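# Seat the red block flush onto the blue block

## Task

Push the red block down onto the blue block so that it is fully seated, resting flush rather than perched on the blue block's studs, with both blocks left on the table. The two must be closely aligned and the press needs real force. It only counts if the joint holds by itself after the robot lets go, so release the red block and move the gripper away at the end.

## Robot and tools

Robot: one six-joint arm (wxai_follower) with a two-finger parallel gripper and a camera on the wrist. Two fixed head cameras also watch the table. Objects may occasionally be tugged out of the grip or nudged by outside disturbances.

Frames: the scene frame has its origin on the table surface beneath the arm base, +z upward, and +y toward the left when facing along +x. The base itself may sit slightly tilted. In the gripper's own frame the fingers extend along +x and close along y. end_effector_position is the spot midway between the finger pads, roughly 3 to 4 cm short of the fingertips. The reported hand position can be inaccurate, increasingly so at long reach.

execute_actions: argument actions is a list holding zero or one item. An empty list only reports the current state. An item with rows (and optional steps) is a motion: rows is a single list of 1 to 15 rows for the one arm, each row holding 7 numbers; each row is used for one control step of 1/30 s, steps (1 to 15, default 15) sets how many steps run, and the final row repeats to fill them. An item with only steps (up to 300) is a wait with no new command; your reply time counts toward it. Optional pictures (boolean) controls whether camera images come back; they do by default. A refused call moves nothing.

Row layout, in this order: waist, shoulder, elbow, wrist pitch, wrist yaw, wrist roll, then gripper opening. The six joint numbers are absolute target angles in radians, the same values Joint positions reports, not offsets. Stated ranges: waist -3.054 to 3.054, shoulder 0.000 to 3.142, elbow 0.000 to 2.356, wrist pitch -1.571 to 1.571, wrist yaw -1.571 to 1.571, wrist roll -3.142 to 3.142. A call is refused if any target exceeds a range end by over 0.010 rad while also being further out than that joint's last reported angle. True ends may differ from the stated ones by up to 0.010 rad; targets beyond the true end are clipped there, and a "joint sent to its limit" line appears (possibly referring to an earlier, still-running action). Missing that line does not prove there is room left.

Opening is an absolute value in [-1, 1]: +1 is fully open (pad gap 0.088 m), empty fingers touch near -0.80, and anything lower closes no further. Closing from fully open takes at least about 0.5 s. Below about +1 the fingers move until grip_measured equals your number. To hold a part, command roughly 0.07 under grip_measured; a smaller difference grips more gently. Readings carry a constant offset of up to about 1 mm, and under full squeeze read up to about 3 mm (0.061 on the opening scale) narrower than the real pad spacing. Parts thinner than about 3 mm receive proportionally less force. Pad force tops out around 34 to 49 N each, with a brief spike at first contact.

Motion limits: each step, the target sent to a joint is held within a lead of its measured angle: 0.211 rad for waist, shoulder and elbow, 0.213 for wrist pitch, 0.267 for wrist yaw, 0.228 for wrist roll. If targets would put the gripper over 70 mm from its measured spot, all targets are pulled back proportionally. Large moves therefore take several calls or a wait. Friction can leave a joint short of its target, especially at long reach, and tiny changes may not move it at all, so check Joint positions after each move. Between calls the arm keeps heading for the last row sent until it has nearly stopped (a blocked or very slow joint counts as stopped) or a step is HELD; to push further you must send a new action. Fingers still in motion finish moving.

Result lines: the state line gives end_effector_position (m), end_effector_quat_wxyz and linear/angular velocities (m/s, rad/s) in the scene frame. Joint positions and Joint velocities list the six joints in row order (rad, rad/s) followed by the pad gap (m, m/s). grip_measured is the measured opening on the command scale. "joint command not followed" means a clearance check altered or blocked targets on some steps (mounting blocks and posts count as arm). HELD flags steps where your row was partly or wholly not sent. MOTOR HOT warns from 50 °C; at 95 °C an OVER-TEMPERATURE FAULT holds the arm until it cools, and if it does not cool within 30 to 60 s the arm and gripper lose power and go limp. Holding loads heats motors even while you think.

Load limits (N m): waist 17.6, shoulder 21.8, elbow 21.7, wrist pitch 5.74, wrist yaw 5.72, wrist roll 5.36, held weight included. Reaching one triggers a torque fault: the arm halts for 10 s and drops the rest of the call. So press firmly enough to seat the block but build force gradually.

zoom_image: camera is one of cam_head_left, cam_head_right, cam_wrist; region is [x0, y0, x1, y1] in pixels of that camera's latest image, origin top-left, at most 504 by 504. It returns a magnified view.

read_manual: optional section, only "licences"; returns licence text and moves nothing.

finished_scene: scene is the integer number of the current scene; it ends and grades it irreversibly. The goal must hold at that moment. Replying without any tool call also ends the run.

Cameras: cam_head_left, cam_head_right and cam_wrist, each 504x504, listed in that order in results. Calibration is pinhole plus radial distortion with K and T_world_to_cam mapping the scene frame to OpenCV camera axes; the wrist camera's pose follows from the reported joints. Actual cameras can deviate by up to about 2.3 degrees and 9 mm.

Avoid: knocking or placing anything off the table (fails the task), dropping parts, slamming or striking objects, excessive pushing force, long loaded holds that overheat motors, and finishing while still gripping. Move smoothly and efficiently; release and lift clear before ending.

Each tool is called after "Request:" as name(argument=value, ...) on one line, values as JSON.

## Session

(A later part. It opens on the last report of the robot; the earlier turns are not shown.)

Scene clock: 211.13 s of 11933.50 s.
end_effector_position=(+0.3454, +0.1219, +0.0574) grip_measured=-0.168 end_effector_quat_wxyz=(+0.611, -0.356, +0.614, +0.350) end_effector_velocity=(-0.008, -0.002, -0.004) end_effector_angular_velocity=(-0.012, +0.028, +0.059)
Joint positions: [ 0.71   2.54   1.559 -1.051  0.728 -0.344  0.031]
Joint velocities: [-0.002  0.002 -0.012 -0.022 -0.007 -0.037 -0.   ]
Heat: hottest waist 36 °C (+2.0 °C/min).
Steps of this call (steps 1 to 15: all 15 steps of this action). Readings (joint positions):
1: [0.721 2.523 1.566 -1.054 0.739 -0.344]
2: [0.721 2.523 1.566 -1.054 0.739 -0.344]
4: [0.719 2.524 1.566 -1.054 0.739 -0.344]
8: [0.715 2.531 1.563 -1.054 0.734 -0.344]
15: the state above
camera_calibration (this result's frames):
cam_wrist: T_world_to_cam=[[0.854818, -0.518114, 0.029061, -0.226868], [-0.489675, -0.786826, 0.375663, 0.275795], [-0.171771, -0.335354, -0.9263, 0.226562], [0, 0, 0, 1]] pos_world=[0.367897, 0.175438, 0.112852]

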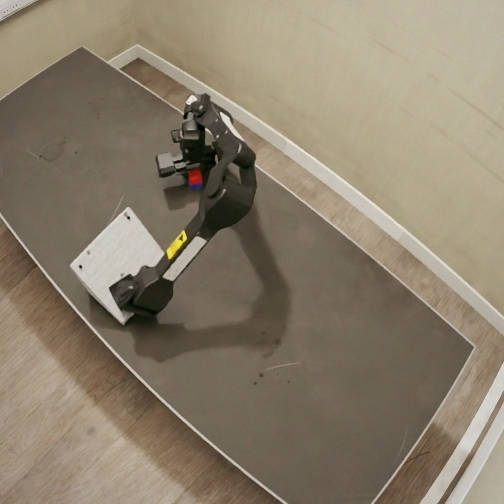

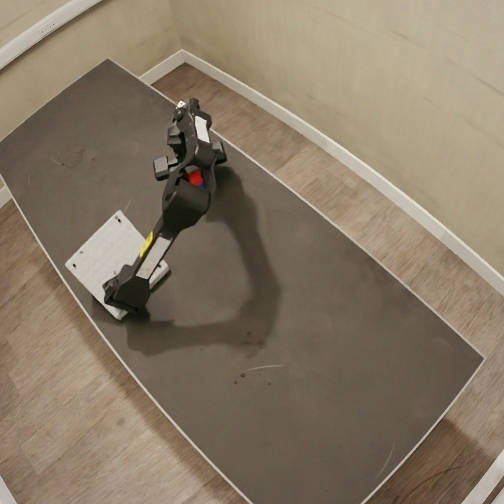

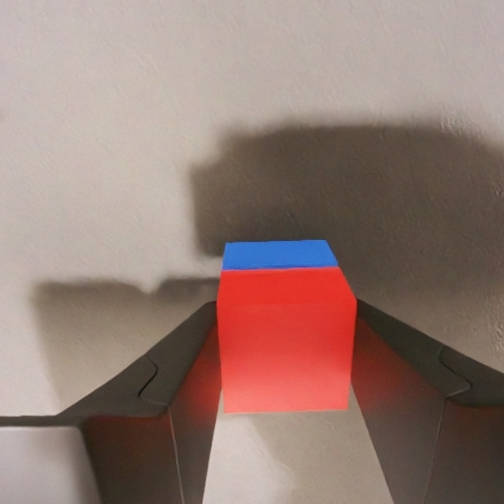

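Request:
execute_actions(actions=[{"rows":[[0.68,2.555,1.54,-1.054,0.74,-0.345,-0.3],[0.68,2.555,1.54,-1.054,0.74,-0.345,-0.3],[0.68,2.543,1.525,-1.05,0.74,-0.346,-0.3],[0.679,2.531,1.51,-1.047,0.74,-0.347,-0.3],[0.678,2.519,1.495,-1.043,0.74,-0.348,-0.3],[0.678,2.507,1.48,-1.04,0.74,-0.349,-0.3],[0.677,2.495,1.465,-1.036,0.74,-0.35,-0.3],[0.677,2.483,1.45,-1.032,0.74,-0.351,-0.3],[0.676,2.471,1.435,-1.029,0.74,-0.352,-0.3],[0.675,2.459,1.42,-1.025,0.74,-0.353,-0.3],[0.675,2.447,1.405,-1.021,0.74,-0.354,-0.3],[0.674,2.435,1.39,-1.018,0.74,-0.355,-0.3],[0.674,2.423,1.375,-1.014,0.74,-0.356,-0.3],[0.673,2.411,1.36,-1.011,0.74,-0.357,-0.3],[0.672,2.4,1.345,-1.007,0.74,-0.358,-0.3]]}], pictures=false)

Request:
execute_actions(actions=[{"rows":[[0.672,2.388,1.33,-1.003,0.74,-0.359,-0.3],[0.671,2.376,1.315,-1.0,0.74,-0.36,-0.3],[0.671,2.364,1.3,-0.996,0.74,-0.361,-0.3],[0.67,2.352,1.285,-0.993,0.74,-0.362,-0.3],[0.67,2.34,1.27,-0.989,0.74,-0.363,-0.3],[0.669,2.328,1.255,-0.985,0.74,-0.364,-0.3],[0.668,2.316,1.24,-0.982,0.74,-0.365,-0.3],[0.668,2.304,1.225,-0.978,0.74,-0.366,-0.3],[0.667,2.292,1.21,-0.974,0.74,-0.367,-0.3],[0.667,2.28,1.195,-0.971,0.74,-0.368,-0.3],[0.666,2.268,1.18,-0.967,0.74,-0.369,-0.3],[0.666,2.256,1.165,-0.964,0.74,-0.37,-0.3],[0.665,2.245,1.15,-0.96,0.74,-0.37,-0.3]]}], pictures=false)

Request:
execute_actions(actions=[{"steps":10}])

Request:
zoom_image(camera="cam_wrist", region=[180,190,370,330])

Scene clock: 231.00 s of 11933.50 s.
end_effector_position=(+0.3286, +0.0961, +0.0629) grip_measured=-0.168 end_effector_quat_wxyz=(+0.616, -0.356, +0.611, +0.346) end_effector_velocity=(-0.068, -0.074, +0.001) end_effector_angular_velocity=(-0.018, +0.028, +0.033)
Joint positions: [ 0.704  2.413  1.409 -1.012  0.738 -0.353  0.031]
Joint velocities: [-0.027 -0.349 -0.452  0.081  0.007 -0.037 -0.   ]
Heat: hottest waist 34 °C (+1.0 °C/min).
Steps of this call (steps 1 to 15: the robot went on to your last target; steps 16 to 90: nothing new was sent; then 16.37 s passed at rest; steps 91 to 105: all 15 steps of this action). Readings (joint positions):
91: [0.713 2.532 1.560 -1.050 0.730 -0.344]
92: [0.715 2.530 1.560 -1.050 0.735 -0.344]
94: [0.717 2.525 1.555 -1.046 0.738 -0.344]
98: [0.713 2.493 1.513 -1.036 0.738 -0.347]
105: the state above

Scene clock: 231.50 s of 11933.50 s.
end_effector_position=(+0.2945, +0.0632, +0.0621) grip_measured=-0.168 end_effector_quat_wxyz=(+0.613, -0.356, +0.613, +0.349) end_effector_velocity=(-0.036, -0.034, -0.004) end_effector_angular_velocity=(+0.010, +0.014, -0.001)
Joint positions: [ 0.692  2.243  1.193 -0.964  0.738 -0.367  0.031]
Joint velocities: [-0.022 -0.178 -0.217  0.051 -0.007 -0.022 -0.   ]
Heat: hottest waist 34 °C (+0.0 °C/min).
Steps of this call (steps 1 to 15: all 15 steps of this action). Readings (joint positions):
1: [0.703 2.401 1.394 -1.009 0.738 -0.354]
2: [0.702 2.390 1.379 -1.005 0.738 -0.355]
4: [0.700 2.367 1.349 -0.998 0.738 -0.357]
8: [0.697 2.320 1.289 -0.984 0.738 -0.361]
15: the state above

Scene clock: 231.83 s of 11933.50 s.
end_effector_position=(+0.2928, +0.0617, +0.0621) grip_measured=-0.168 end_effector_quat_wxyz=(+0.614, -0.355, +0.612, +0.348) end_effector_velocity=(-0.005, -0.001, -0.000) end_effector_angular_velocity=(+0.000, +0.010, +0.017)
Joint positions: [ 0.692  2.233  1.18  -0.957  0.738 -0.368  0.031]
Joint velocities: [ 0.002 -0.007 -0.012 -0.007 -0.007 -0.007  0.   ]
Heat: hottest waist 34 °C (+0.0 °C/min).
Steps of this call (steps 1 to 10: the robot went on to your last target). Readings (joint positions):
1: [0.692 2.239 1.188 -0.962 0.738 -0.367]
2: [0.692 2.237 1.185 -0.959 0.738 -0.367]
4: [0.692 2.234 1.182 -0.958 0.738 -0.368]
8: [0.692 2.233 1.180 -0.957 0.738 -0.368]
10: the state above
camera_calibration (this result's frames):
cam_wrist: T_world_to_cam=[[0.852425, -0.521791, 0.0332494, -0.212572], [-0.495295, -0.785495, 0.371054, 0.2028], [-0.167496, -0.332764, -0.928016, 0.200353], [0, 0, 0, 1]] pos_world=[0.315205, 0.11505, 0.117749]

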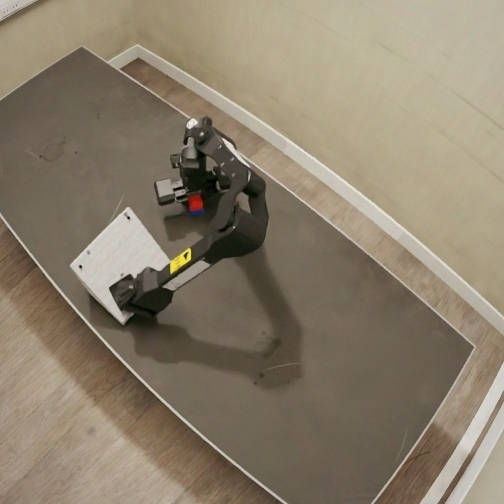

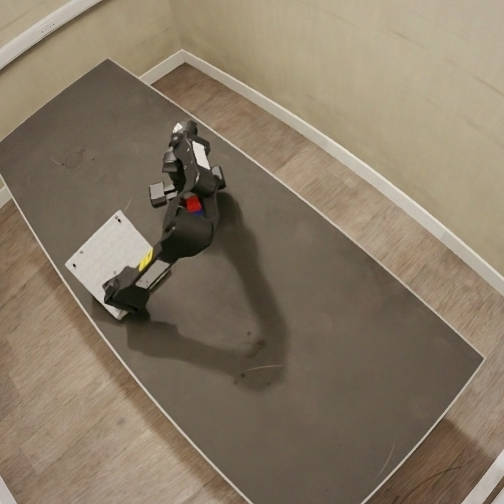

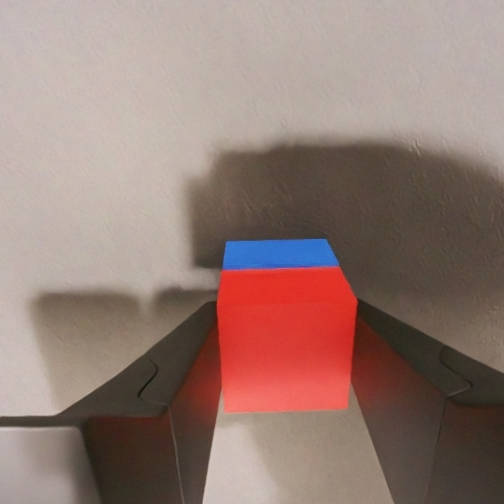

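Region (180, 190, 370, 330) of cam_wrist's 504x504 image, scaled by 2.653, with more detail than that image has; it fills the top 371 rows of this view, and the rest is white.

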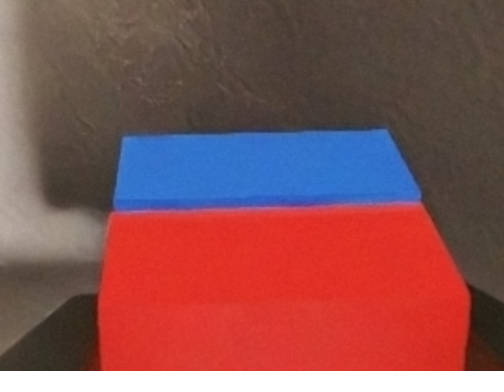

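Request:
execute_actions(actions=[{"rows":[[0.655,2.265,1.148,-0.955,0.743,-0.37,-0.3],[0.645,2.275,1.142,-0.953,0.745,-0.37,-0.3],[0.635,2.284,1.136,-0.951,0.747,-0.37,-0.3],[0.625,2.293,1.13,-0.949,0.749,-0.37,-0.3],[0.615,2.302,1.124,-0.947,0.751,-0.37,-0.3],[0.605,2.311,1.118,-0.945,0.753,-0.37,-0.3],[0.595,2.32,1.112,-0.943,0.755,-0.37,-0.3],[0.585,2.329,1.106,-0.94,0.757,-0.37,-0.3],[0.575,2.338,1.1,-0.937,0.759,-0.37,-0.3],[0.565,2.347,1.094,-0.934,0.761,-0.37,-0.3]]}])

Request:
zoom_image(camera="cam_wrist", region=[180,190,370,330])

Scene clock: 238.77 s of 11933.50 s.
end_effector_position=(+0.2883, +0.0631, +0.0558) grip_measured=-0.168 end_effector_quat_wxyz=(+0.606, -0.356, +0.617, +0.353) end_effector_velocity=(-0.002, +0.002, -0.004) end_effector_angular_velocity=(+0.009, +0.006, -0.003)
Joint positions: [ 0.685  2.246  1.169 -0.95   0.733 -0.369  0.031]
Joint velocities: [-0.007  0.002 -0.012  0.022 -0.007 -0.007  0.   ]
Heat: hottest waist 33 °C (-1.0 °C/min).
Steps of this call (steps 1 to 30: the robot went on to your last target; steps 31 to 90: nothing new was sent; then 3.43 s passed at rest; steps 91 to 105: all 15 steps of this action). Readings (joint positions):
91: [0.691 2.233 1.180 -0.957 0.738 -0.368]
92: [0.691 2.234 1.178 -0.956 0.737 -0.368]
94: [0.689 2.237 1.176 -0.955 0.736 -0.368]
98: [0.687 2.243 1.173 -0.954 0.735 -0.369]
105: the state above
camera_calibration (this result's frames):
cam_wrist: T_world_to_cam=[[0.857662, -0.513822, 0.0200843, -0.209073], [-0.481224, -0.788259, 0.383498, 0.19943], [-0.181218, -0.338577, -0.923323, 0.198342], [0, 0, 0, 1]] pos_world=[0.311228, 0.11693, 0.110852]

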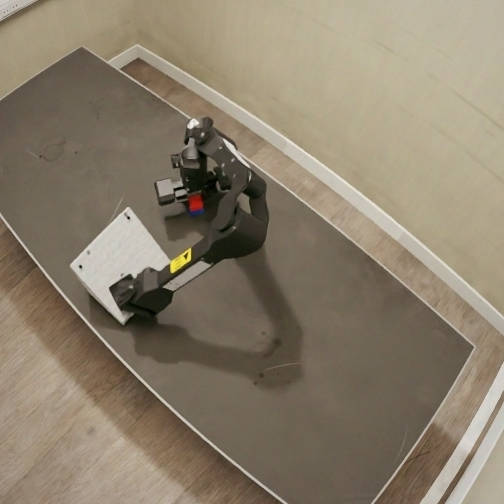

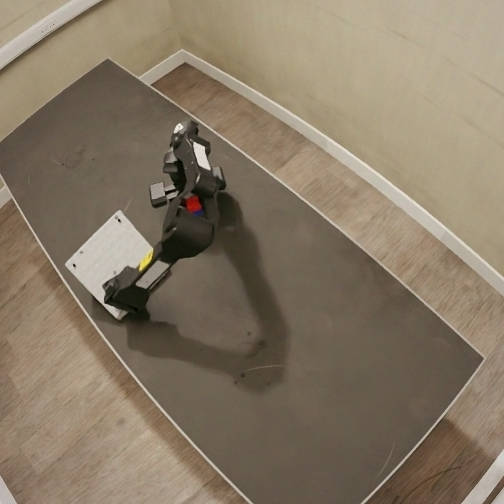

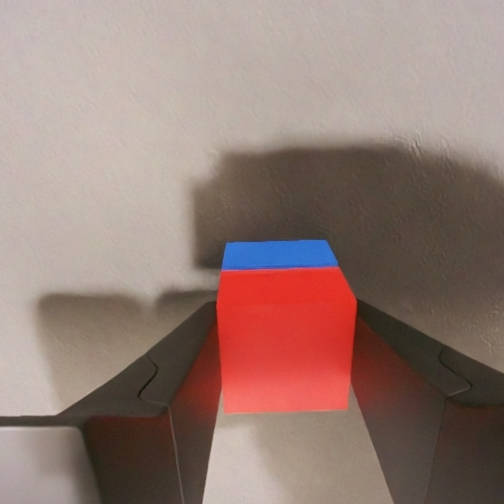

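Region (180, 190, 370, 330) of cam_wrist's 504x504 image, scaled by 2.653, with more detail than that image has; it fills the top 371 rows of this view, and the rest is white.

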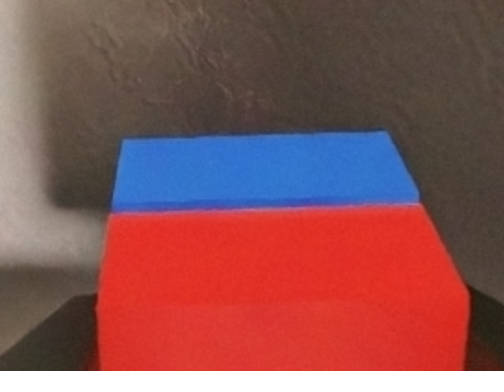

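Add wrist bias (as in scene 1) to level and wiggle.

Request:
execute_actions(actions=[{"rows":[[0.562,2.349,1.092,-0.925,0.77,-0.375,-0.3],[0.559,2.351,1.09,-0.915,0.778,-0.38,-0.3],[0.556,2.353,1.088,-0.905,0.786,-0.38,-0.3],[0.553,2.355,1.086,-0.898,0.792,-0.38,-0.3]]}])

Request:
zoom_image(camera="cam_wrist", region=[180,190,370,330])

Scene clock: 243.67 s of 11933.50 s.
end_effector_position=(+0.2878, +0.0641, +0.0547) grip_measured=-0.168 end_effector_quat_wxyz=(+0.608, -0.364, +0.612, +0.351) end_effector_velocity=(-0.001, -0.003, -0.000) end_effector_angular_velocity=(-0.009, +0.002, +0.011)
Joint positions: [ 0.691  2.246  1.156 -0.932  0.746 -0.378  0.031]
Joint velocities: [-0.002 -0.002 -0.002 -0.007  0.007 -0.007 -0.   ]
Heat: hottest waist 33 °C (-2.0 °C/min).
Steps of this call (steps 1 to 15: the robot went on to your last target; steps 16 to 90: nothing new was sent; then 1.40 s passed at rest; steps 91 to 105: all 15 steps of this action). Readings (joint positions):
91: [0.685 2.246 1.168 -0.949 0.733 -0.371]
92: [0.685 2.246 1.167 -0.947 0.733 -0.373]
94: [0.685 2.246 1.164 -0.941 0.735 -0.376]
98: [0.689 2.246 1.158 -0.934 0.744 -0.377]
105: the state above
camera_calibration (this result's frames):
cam_wrist: T_world_to_cam=[[0.861625, -0.506235, 0.0364451, -0.210645], [-0.480126, -0.789692, 0.381924, 0.200198], [-0.164563, -0.346573, -0.923475, 0.193289], [0, 0, 0, 1]] pos_world=[0.309426, 0.118447, 0.109715]

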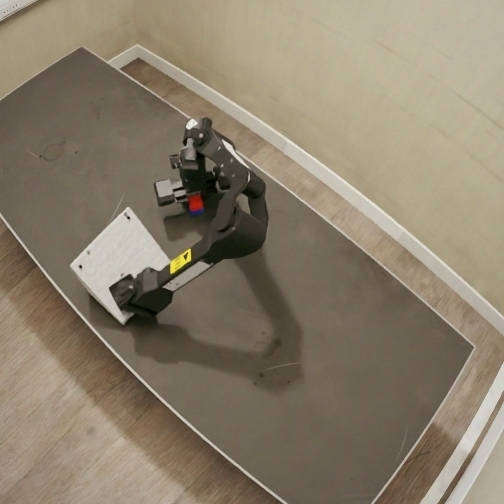

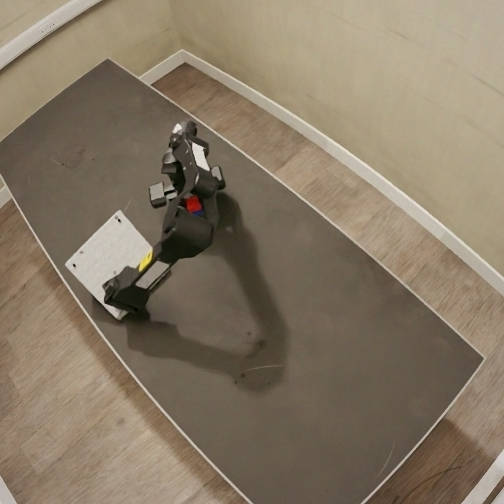

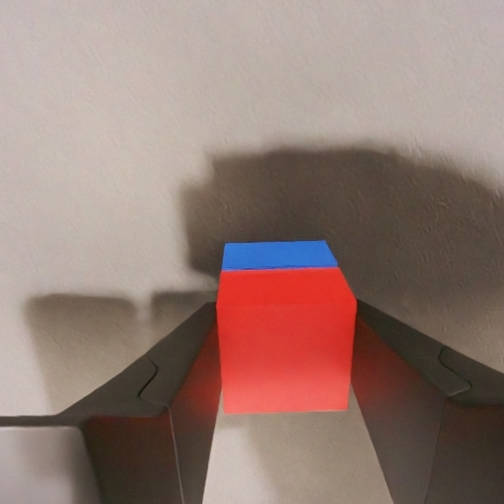

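Region (180, 190, 370, 330) of cam_wrist's 504x504 image, scaled by 2.653, with more detail than that image has; it fills the top 371 rows of this view, and the rest is white.

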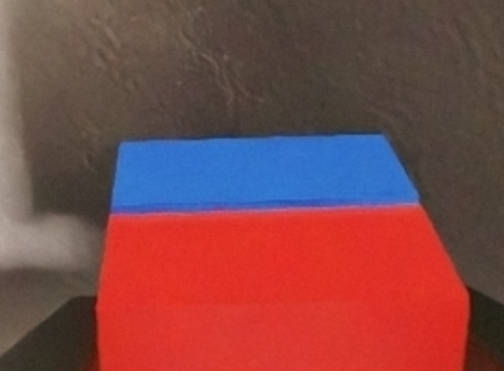

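Request:
execute_actions(actions=[{"rows":[[0.70,2.23,1.175,-0.945,0.745,-0.375,0.2]],"steps":15}])

Scene clock: 258.03 s of 11933.50 s.
end_effector_position=(+0.2904, +0.0632, +0.0591) grip_measured=+0.196 end_effector_quat_wxyz=(+0.611, -0.365, +0.609, +0.349) end_effector_velocity=(-0.002, -0.001, -0.000) end_effector_angular_velocity=(+0.002, +0.011, +0.011)
Joint positions: [ 0.696  2.239  1.166 -0.943  0.748 -0.377  0.049]
Joint velocities: [-0.002 -0.002 -0.002 -0.007 -0.007 -0.007  0.001]
Heat: hottest waist 35 °C (-1.0 °C/min).
Steps of this call (steps 1 to 15: the robot went on to your last target; steps 16 to 90: nothing new was sent; then 10.87 s passed at rest; steps 91 to 105: all 15 steps of this action). Readings (joint positions):
91: [0.695 2.232 1.162 -0.924 0.755 -0.378]
92: [0.693 2.234 1.162 -0.917 0.764 -0.378]
94: [0.685 2.242 1.163 -0.936 0.757 -0.378]
98: [0.690 2.239 1.166 -0.940 0.752 -0.377]
105: the state above
camera_calibration (this result's frames):
cam_wrist: T_world_to_cam=[[0.860981, -0.506754, 0.0437333, -0.213679], [-0.483968, -0.789737, 0.376948, 0.200421], [-0.156482, -0.34571, -0.925202, 0.195128], [0, 0, 0, 1]] pos_world=[0.311505, 0.117455, 0.114329]

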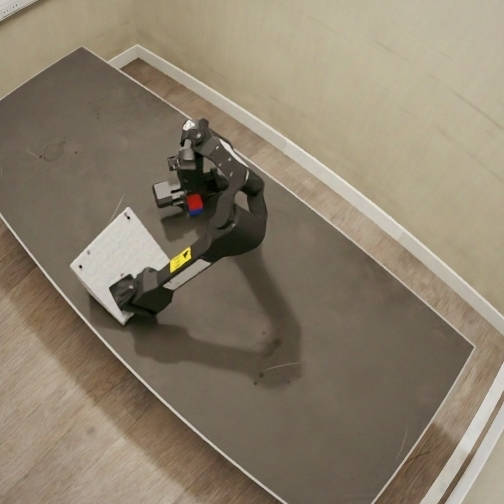

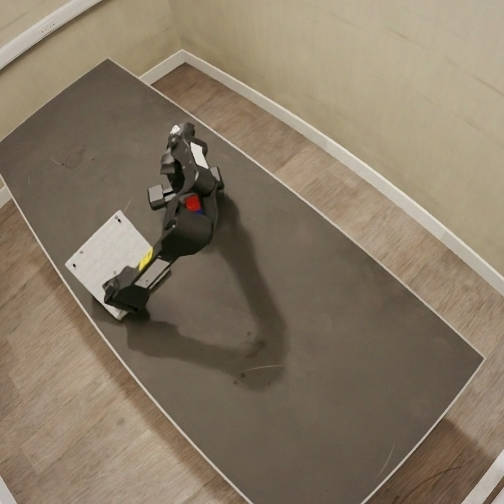

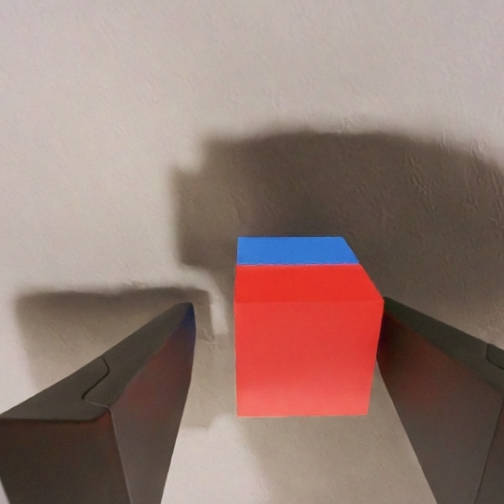

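Request:
zoom_image(camera="cam_wrist", region=[210,200,400,340])

Request:
zoom_image(camera="cam_head_left", region=[165,175,225,235])

Region (210, 200, 400, 340) of cam_wrist's 504x504 image, scaled by 2.653, with more detail than that image has; it fills the top 371 rows of this view, and the rest is white.

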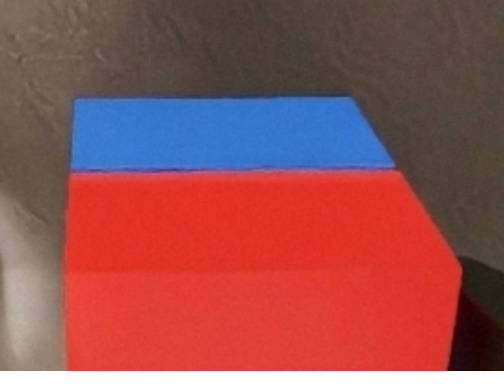

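Region (165, 175, 225, 235) of cam_head_left's 504x504 image, scaled by 8.400, with more detail than that image has.

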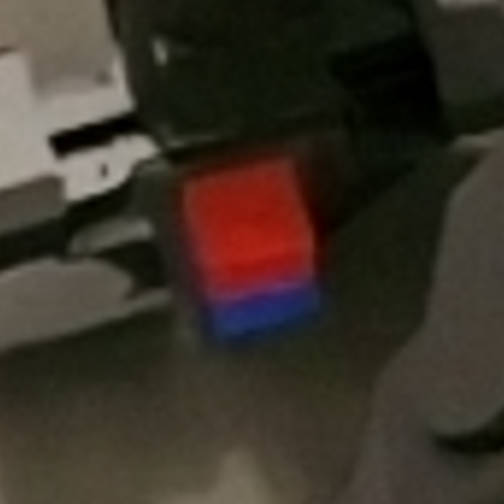

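Request:
execute_actions(actions=[{"rows":[[0.70,2.232,1.166,-0.935,0.775,-0.378,0.1],[0.70,2.232,1.166,-0.935,0.775,-0.378,0.1],[0.70,2.232,1.166,-0.935,0.775,-0.378,0.1],[0.70,2.232,1.166,-0.935,0.775,-0.378,0.0],[0.70,2.232,1.166,-0.935,0.775,-0.378,-0.3]],"steps":15}], pictures=false)

Request:
execute_actions(actions=[{"rows":[[0.67,2.26,1.15,-0.93,0.78,-0.378,-0.3],[0.64,2.28,1.135,-0.92,0.785,-0.378,-0.3],[0.61,2.31,1.115,-0.91,0.79,-0.378,-0.3],[0.58,2.335,1.10,-0.90,0.795,-0.378,-0.3],[0.553,2.355,1.086,-0.898,0.80,-0.378,-0.3]],"steps":15}], pictures=false)

Request:
execute_actions(actions=[{"steps":60}])

Request:
zoom_image(camera="cam_wrist", region=[180,190,370,330])

Scene clock: 266.60 s of 11933.50 s.
end_effector_position=(+0.2932, +0.0614, +0.0596) grip_measured=-0.174 end_effector_quat_wxyz=(+0.615, -0.372, +0.607, +0.340) end_effector_velocity=(-0.002, +0.000, -0.001) end_effector_angular_velocity=(+0.006, +0.006, +0.019)
Joint positions: [ 0.697  2.239  1.166 -0.937  0.771 -0.377  0.03 ]
Joint velocities: [-0.002 -0.002 -0.007  0.007 -0.007 -0.022 -0.   ]
Heat: hottest waist 36 °C (+0.0 °C/min).
Steps of this call (steps 1 to 15: the robot went on to your last target; steps 16 to 90: nothing new was sent; then 5.07 s passed at rest; steps 91 to 105: all 15 steps of this action). Readings (joint positions):
91: [0.696 2.239 1.166 -0.943 0.750 -0.377]
92: [0.696 2.239 1.166 -0.943 0.756 -0.377]
94: [0.696 2.239 1.166 -0.940 0.765 -0.377]
98: [0.697 2.239 1.166 -0.938 0.770 -0.377]
105: the state above

Scene clock: 267.10 s of 11933.50 s.
end_effector_position=(+0.2897, +0.0618, +0.0500) grip_measured=-0.169 end_effector_quat_wxyz=(+0.608, -0.366, +0.615, +0.343) end_effector_velocity=(-0.001, +0.001, -0.001) end_effector_angular_velocity=(+0.022, +0.012, -0.006)
Joint positions: [ 0.678  2.254  1.154 -0.92   0.764 -0.377  0.031]
Joint velocities: [-0.007 -0.007 -0.002  0.007 -0.022 -0.007  0.   ]
Heat: hottest waist 36 °C (+0.0 °C/min).
Steps of this call (steps 1 to 15: all 15 steps of this action). Readings (joint positions):
1: [0.696 2.240 1.166 -0.936 0.771 -0.377]
2: [0.691 2.243 1.164 -0.933 0.771 -0.377]
4: [0.682 2.251 1.159 -0.929 0.766 -0.377]
8: [0.679 2.254 1.154 -0.924 0.764 -0.377]
15: the state above

Scene clock: 269.10 s of 11933.50 s.
end_effector_position=(+0.2901, +0.0619, +0.0498) grip_measured=-0.169 end_effector_quat_wxyz=(+0.609, -0.365, +0.615, +0.342) end_effector_velocity=(-0.001, -0.002, +0.001) end_effector_angular_velocity=(+0.004, +0.008, +0.007)
Joint positions: [ 0.678  2.254  1.154 -0.918  0.764 -0.377  0.031]
Joint velocities: [-0.002 -0.007 -0.002 -0.007 -0.007 -0.007 -0.   ]
Heat: hottest waist 36 °C (+0.0 °C/min).
Steps of this call (steps 1 to 15: the robot went on to your last target; steps 16 to 60: nothing new was sent). Readings (joint positions):
1: [0.678 2.254 1.154 -0.920 0.764 -0.377]
2: [0.678 2.254 1.154 -0.920 0.764 -0.377]
4: [0.678 2.254 1.154 -0.919 0.764 -0.377]
8: [0.678 2.254 1.154 -0.919 0.764 -0.377]
60: the state above
The arm was judged still, so your last target was given up. Only a new action makes it travel on or press farther. Fingers that are still opening or closing keep moving.
camera_calibration (this result's frames):
cam_wrist: T_world_to_cam=[[0.855584, -0.515554, 0.0466911, -0.211705], [-0.490738, -0.779064, 0.390175, 0.203484], [-0.164781, -0.356741, -0.919556, 0.188915], [0, 0, 0, 1]] pos_world=[0.312118, 0.116775, 0.104208]

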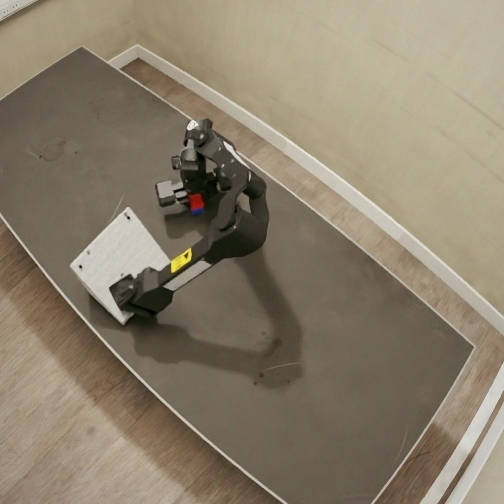

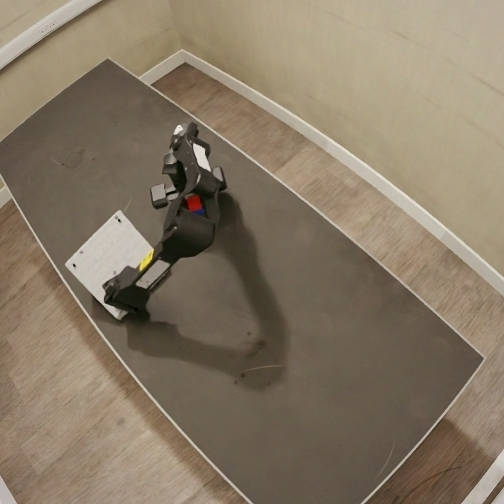

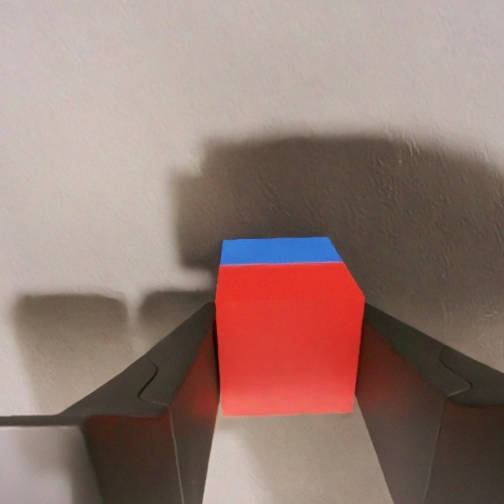

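Region (180, 190, 370, 330) of cam_wrist's 504x504 image, scaled by 2.653, with more detail than that image has; it fills the top 371 rows of this view, and the rest is white.

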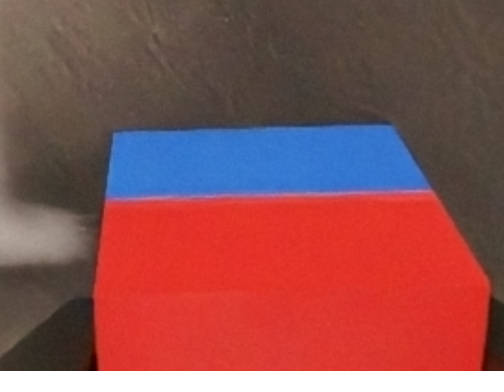

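Flush.

Request:
execute_actions(actions=[{"rows":[[0.69,2.24,1.162,-0.93,0.77,-0.378,-0.3]],"steps":8}], pictures=false)

Request:
execute_actions(actions=[{"rows":[[0.69,2.24,1.162,-0.93,0.775,-0.378,0.7]],"steps":12}], pictures=false)

Request:
execute_actions(actions=[{"rows":[[0.72,2.22,1.18,-0.95,0.76,-0.378,0.7],[0.75,2.19,1.2,-0.97,0.75,-0.378,0.7],[0.78,2.16,1.22,-0.99,0.74,-0.378,0.7],[0.81,2.14,1.24,-1.01,0.73,-0.378,0.7]],"steps":15}])

Scene clock: 274.40 s of 11933.50 s.
end_effector_position=(+0.2941, +0.0610, +0.0575) grip_measured=-0.169 end_effector_quat_wxyz=(+0.617, -0.371, +0.607, +0.336) end_effector_velocity=(-0.005, +0.000, +0.001) end_effector_angular_velocity=(-0.006, +0.015, +0.016)
Joint positions: [ 0.693  2.24   1.161 -0.925  0.778 -0.377  0.031]
Joint velocities: [ 0.007  0.002 -0.002 -0.022 -0.007  0.007 -0.   ]
Heat: hottest waist 36 °C (+1.0 °C/min).
Steps of this call (steps 1 to 90: nothing new was sent; then 2.03 s passed at rest; steps 91 to 98: all 8 steps of this action). Readings (joint positions):
91: [0.683 2.243 1.159 -0.917 0.768 -0.377]
92: [0.689 2.240 1.160 -0.918 0.776 -0.377]
94: [0.692 2.240 1.161 -0.919 0.780 -0.377]
98: the state above

Scene clock: 274.80 s of 11933.50 s.
end_effector_position=(+0.2935, +0.0600, +0.0567) grip_measured=+0.685 end_effector_quat_wxyz=(+0.615, -0.371, +0.609, +0.337) end_effector_velocity=(-0.002, -0.003, +0.001) end_effector_angular_velocity=(-0.001, +0.014, +0.028)
Joint positions: [ 0.689  2.24   1.161 -0.929  0.777 -0.377  0.073]
Joint velocities: [-0.002 -0.007  0.002 -0.022 -0.007 -0.022  0.008]
Heat: hottest waist 36 °C (+1.0 °C/min).
Steps of this call (steps 1 to 12: all 12 steps of this action). Readings (joint positions):
1: [0.692 2.240 1.161 -0.925 0.778 -0.377]
2: [0.692 2.240 1.161 -0.927 0.777 -0.377]
4: [0.690 2.240 1.161 -0.929 0.777 -0.377]
8: [0.689 2.240 1.161 -0.929 0.777 -0.377]
12: the state above

Scene clock: 275.30 s of 11933.50 s.
end_effector_position=(+0.3046, +0.0685, +0.1198) grip_measured=+0.697 end_effector_quat_wxyz=(+0.661, -0.369, +0.553, +0.349) end_effector_velocity=(-0.006, -0.004, -0.002) end_effector_angular_velocity=(-0.016, +0.026, +0.029)
Joint positions: [ 0.81   2.141  1.237 -1.008  0.732 -0.377  0.073]
Joint velocities: [-0.002 -0.002 -0.002 -0.037 -0.007 -0.007 -0.   ]
Heat: hottest waist 36 °C (+1.0 °C/min).
Steps of this call (steps 1 to 15: all 15 steps of this action). Readings (joint positions):
1: [0.691 2.240 1.162 -0.932 0.775 -0.377]
2: [0.698 2.237 1.165 -0.943 0.770 -0.377]
4: [0.734 2.216 1.179 -0.974 0.752 -0.377]
8: [0.806 2.155 1.227 -0.997 0.738 -0.377]
15: the state above
camera_calibration (this result's frames):
cam_wrist: T_world_to_cam=[[0.855626, -0.503185, 0.121282, -0.233829], [-0.516826, -0.817803, 0.253158, 0.215419], [-0.0282, -0.27929, -0.959793, 0.215916], [0, 0, 0, 1]] pos_world=[0.317493, 0.118815, 0.181059]

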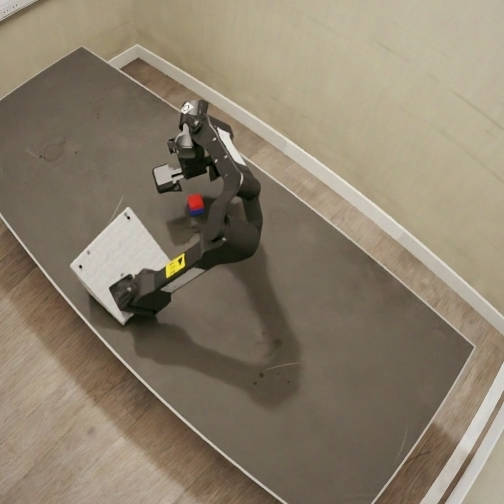

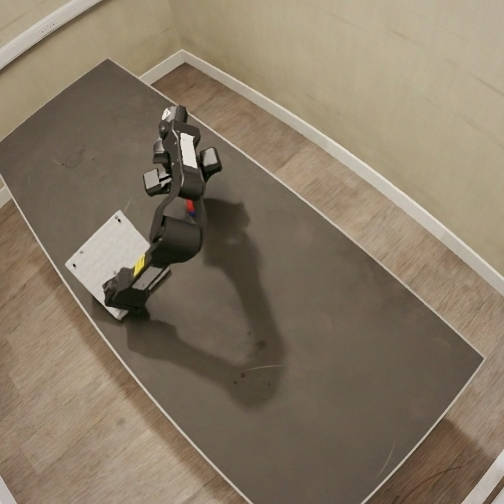

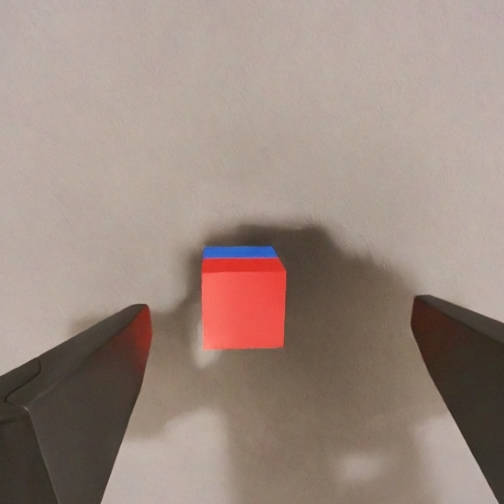

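Request:
finished_scene(scene=2)

The scene is finished: the task was done.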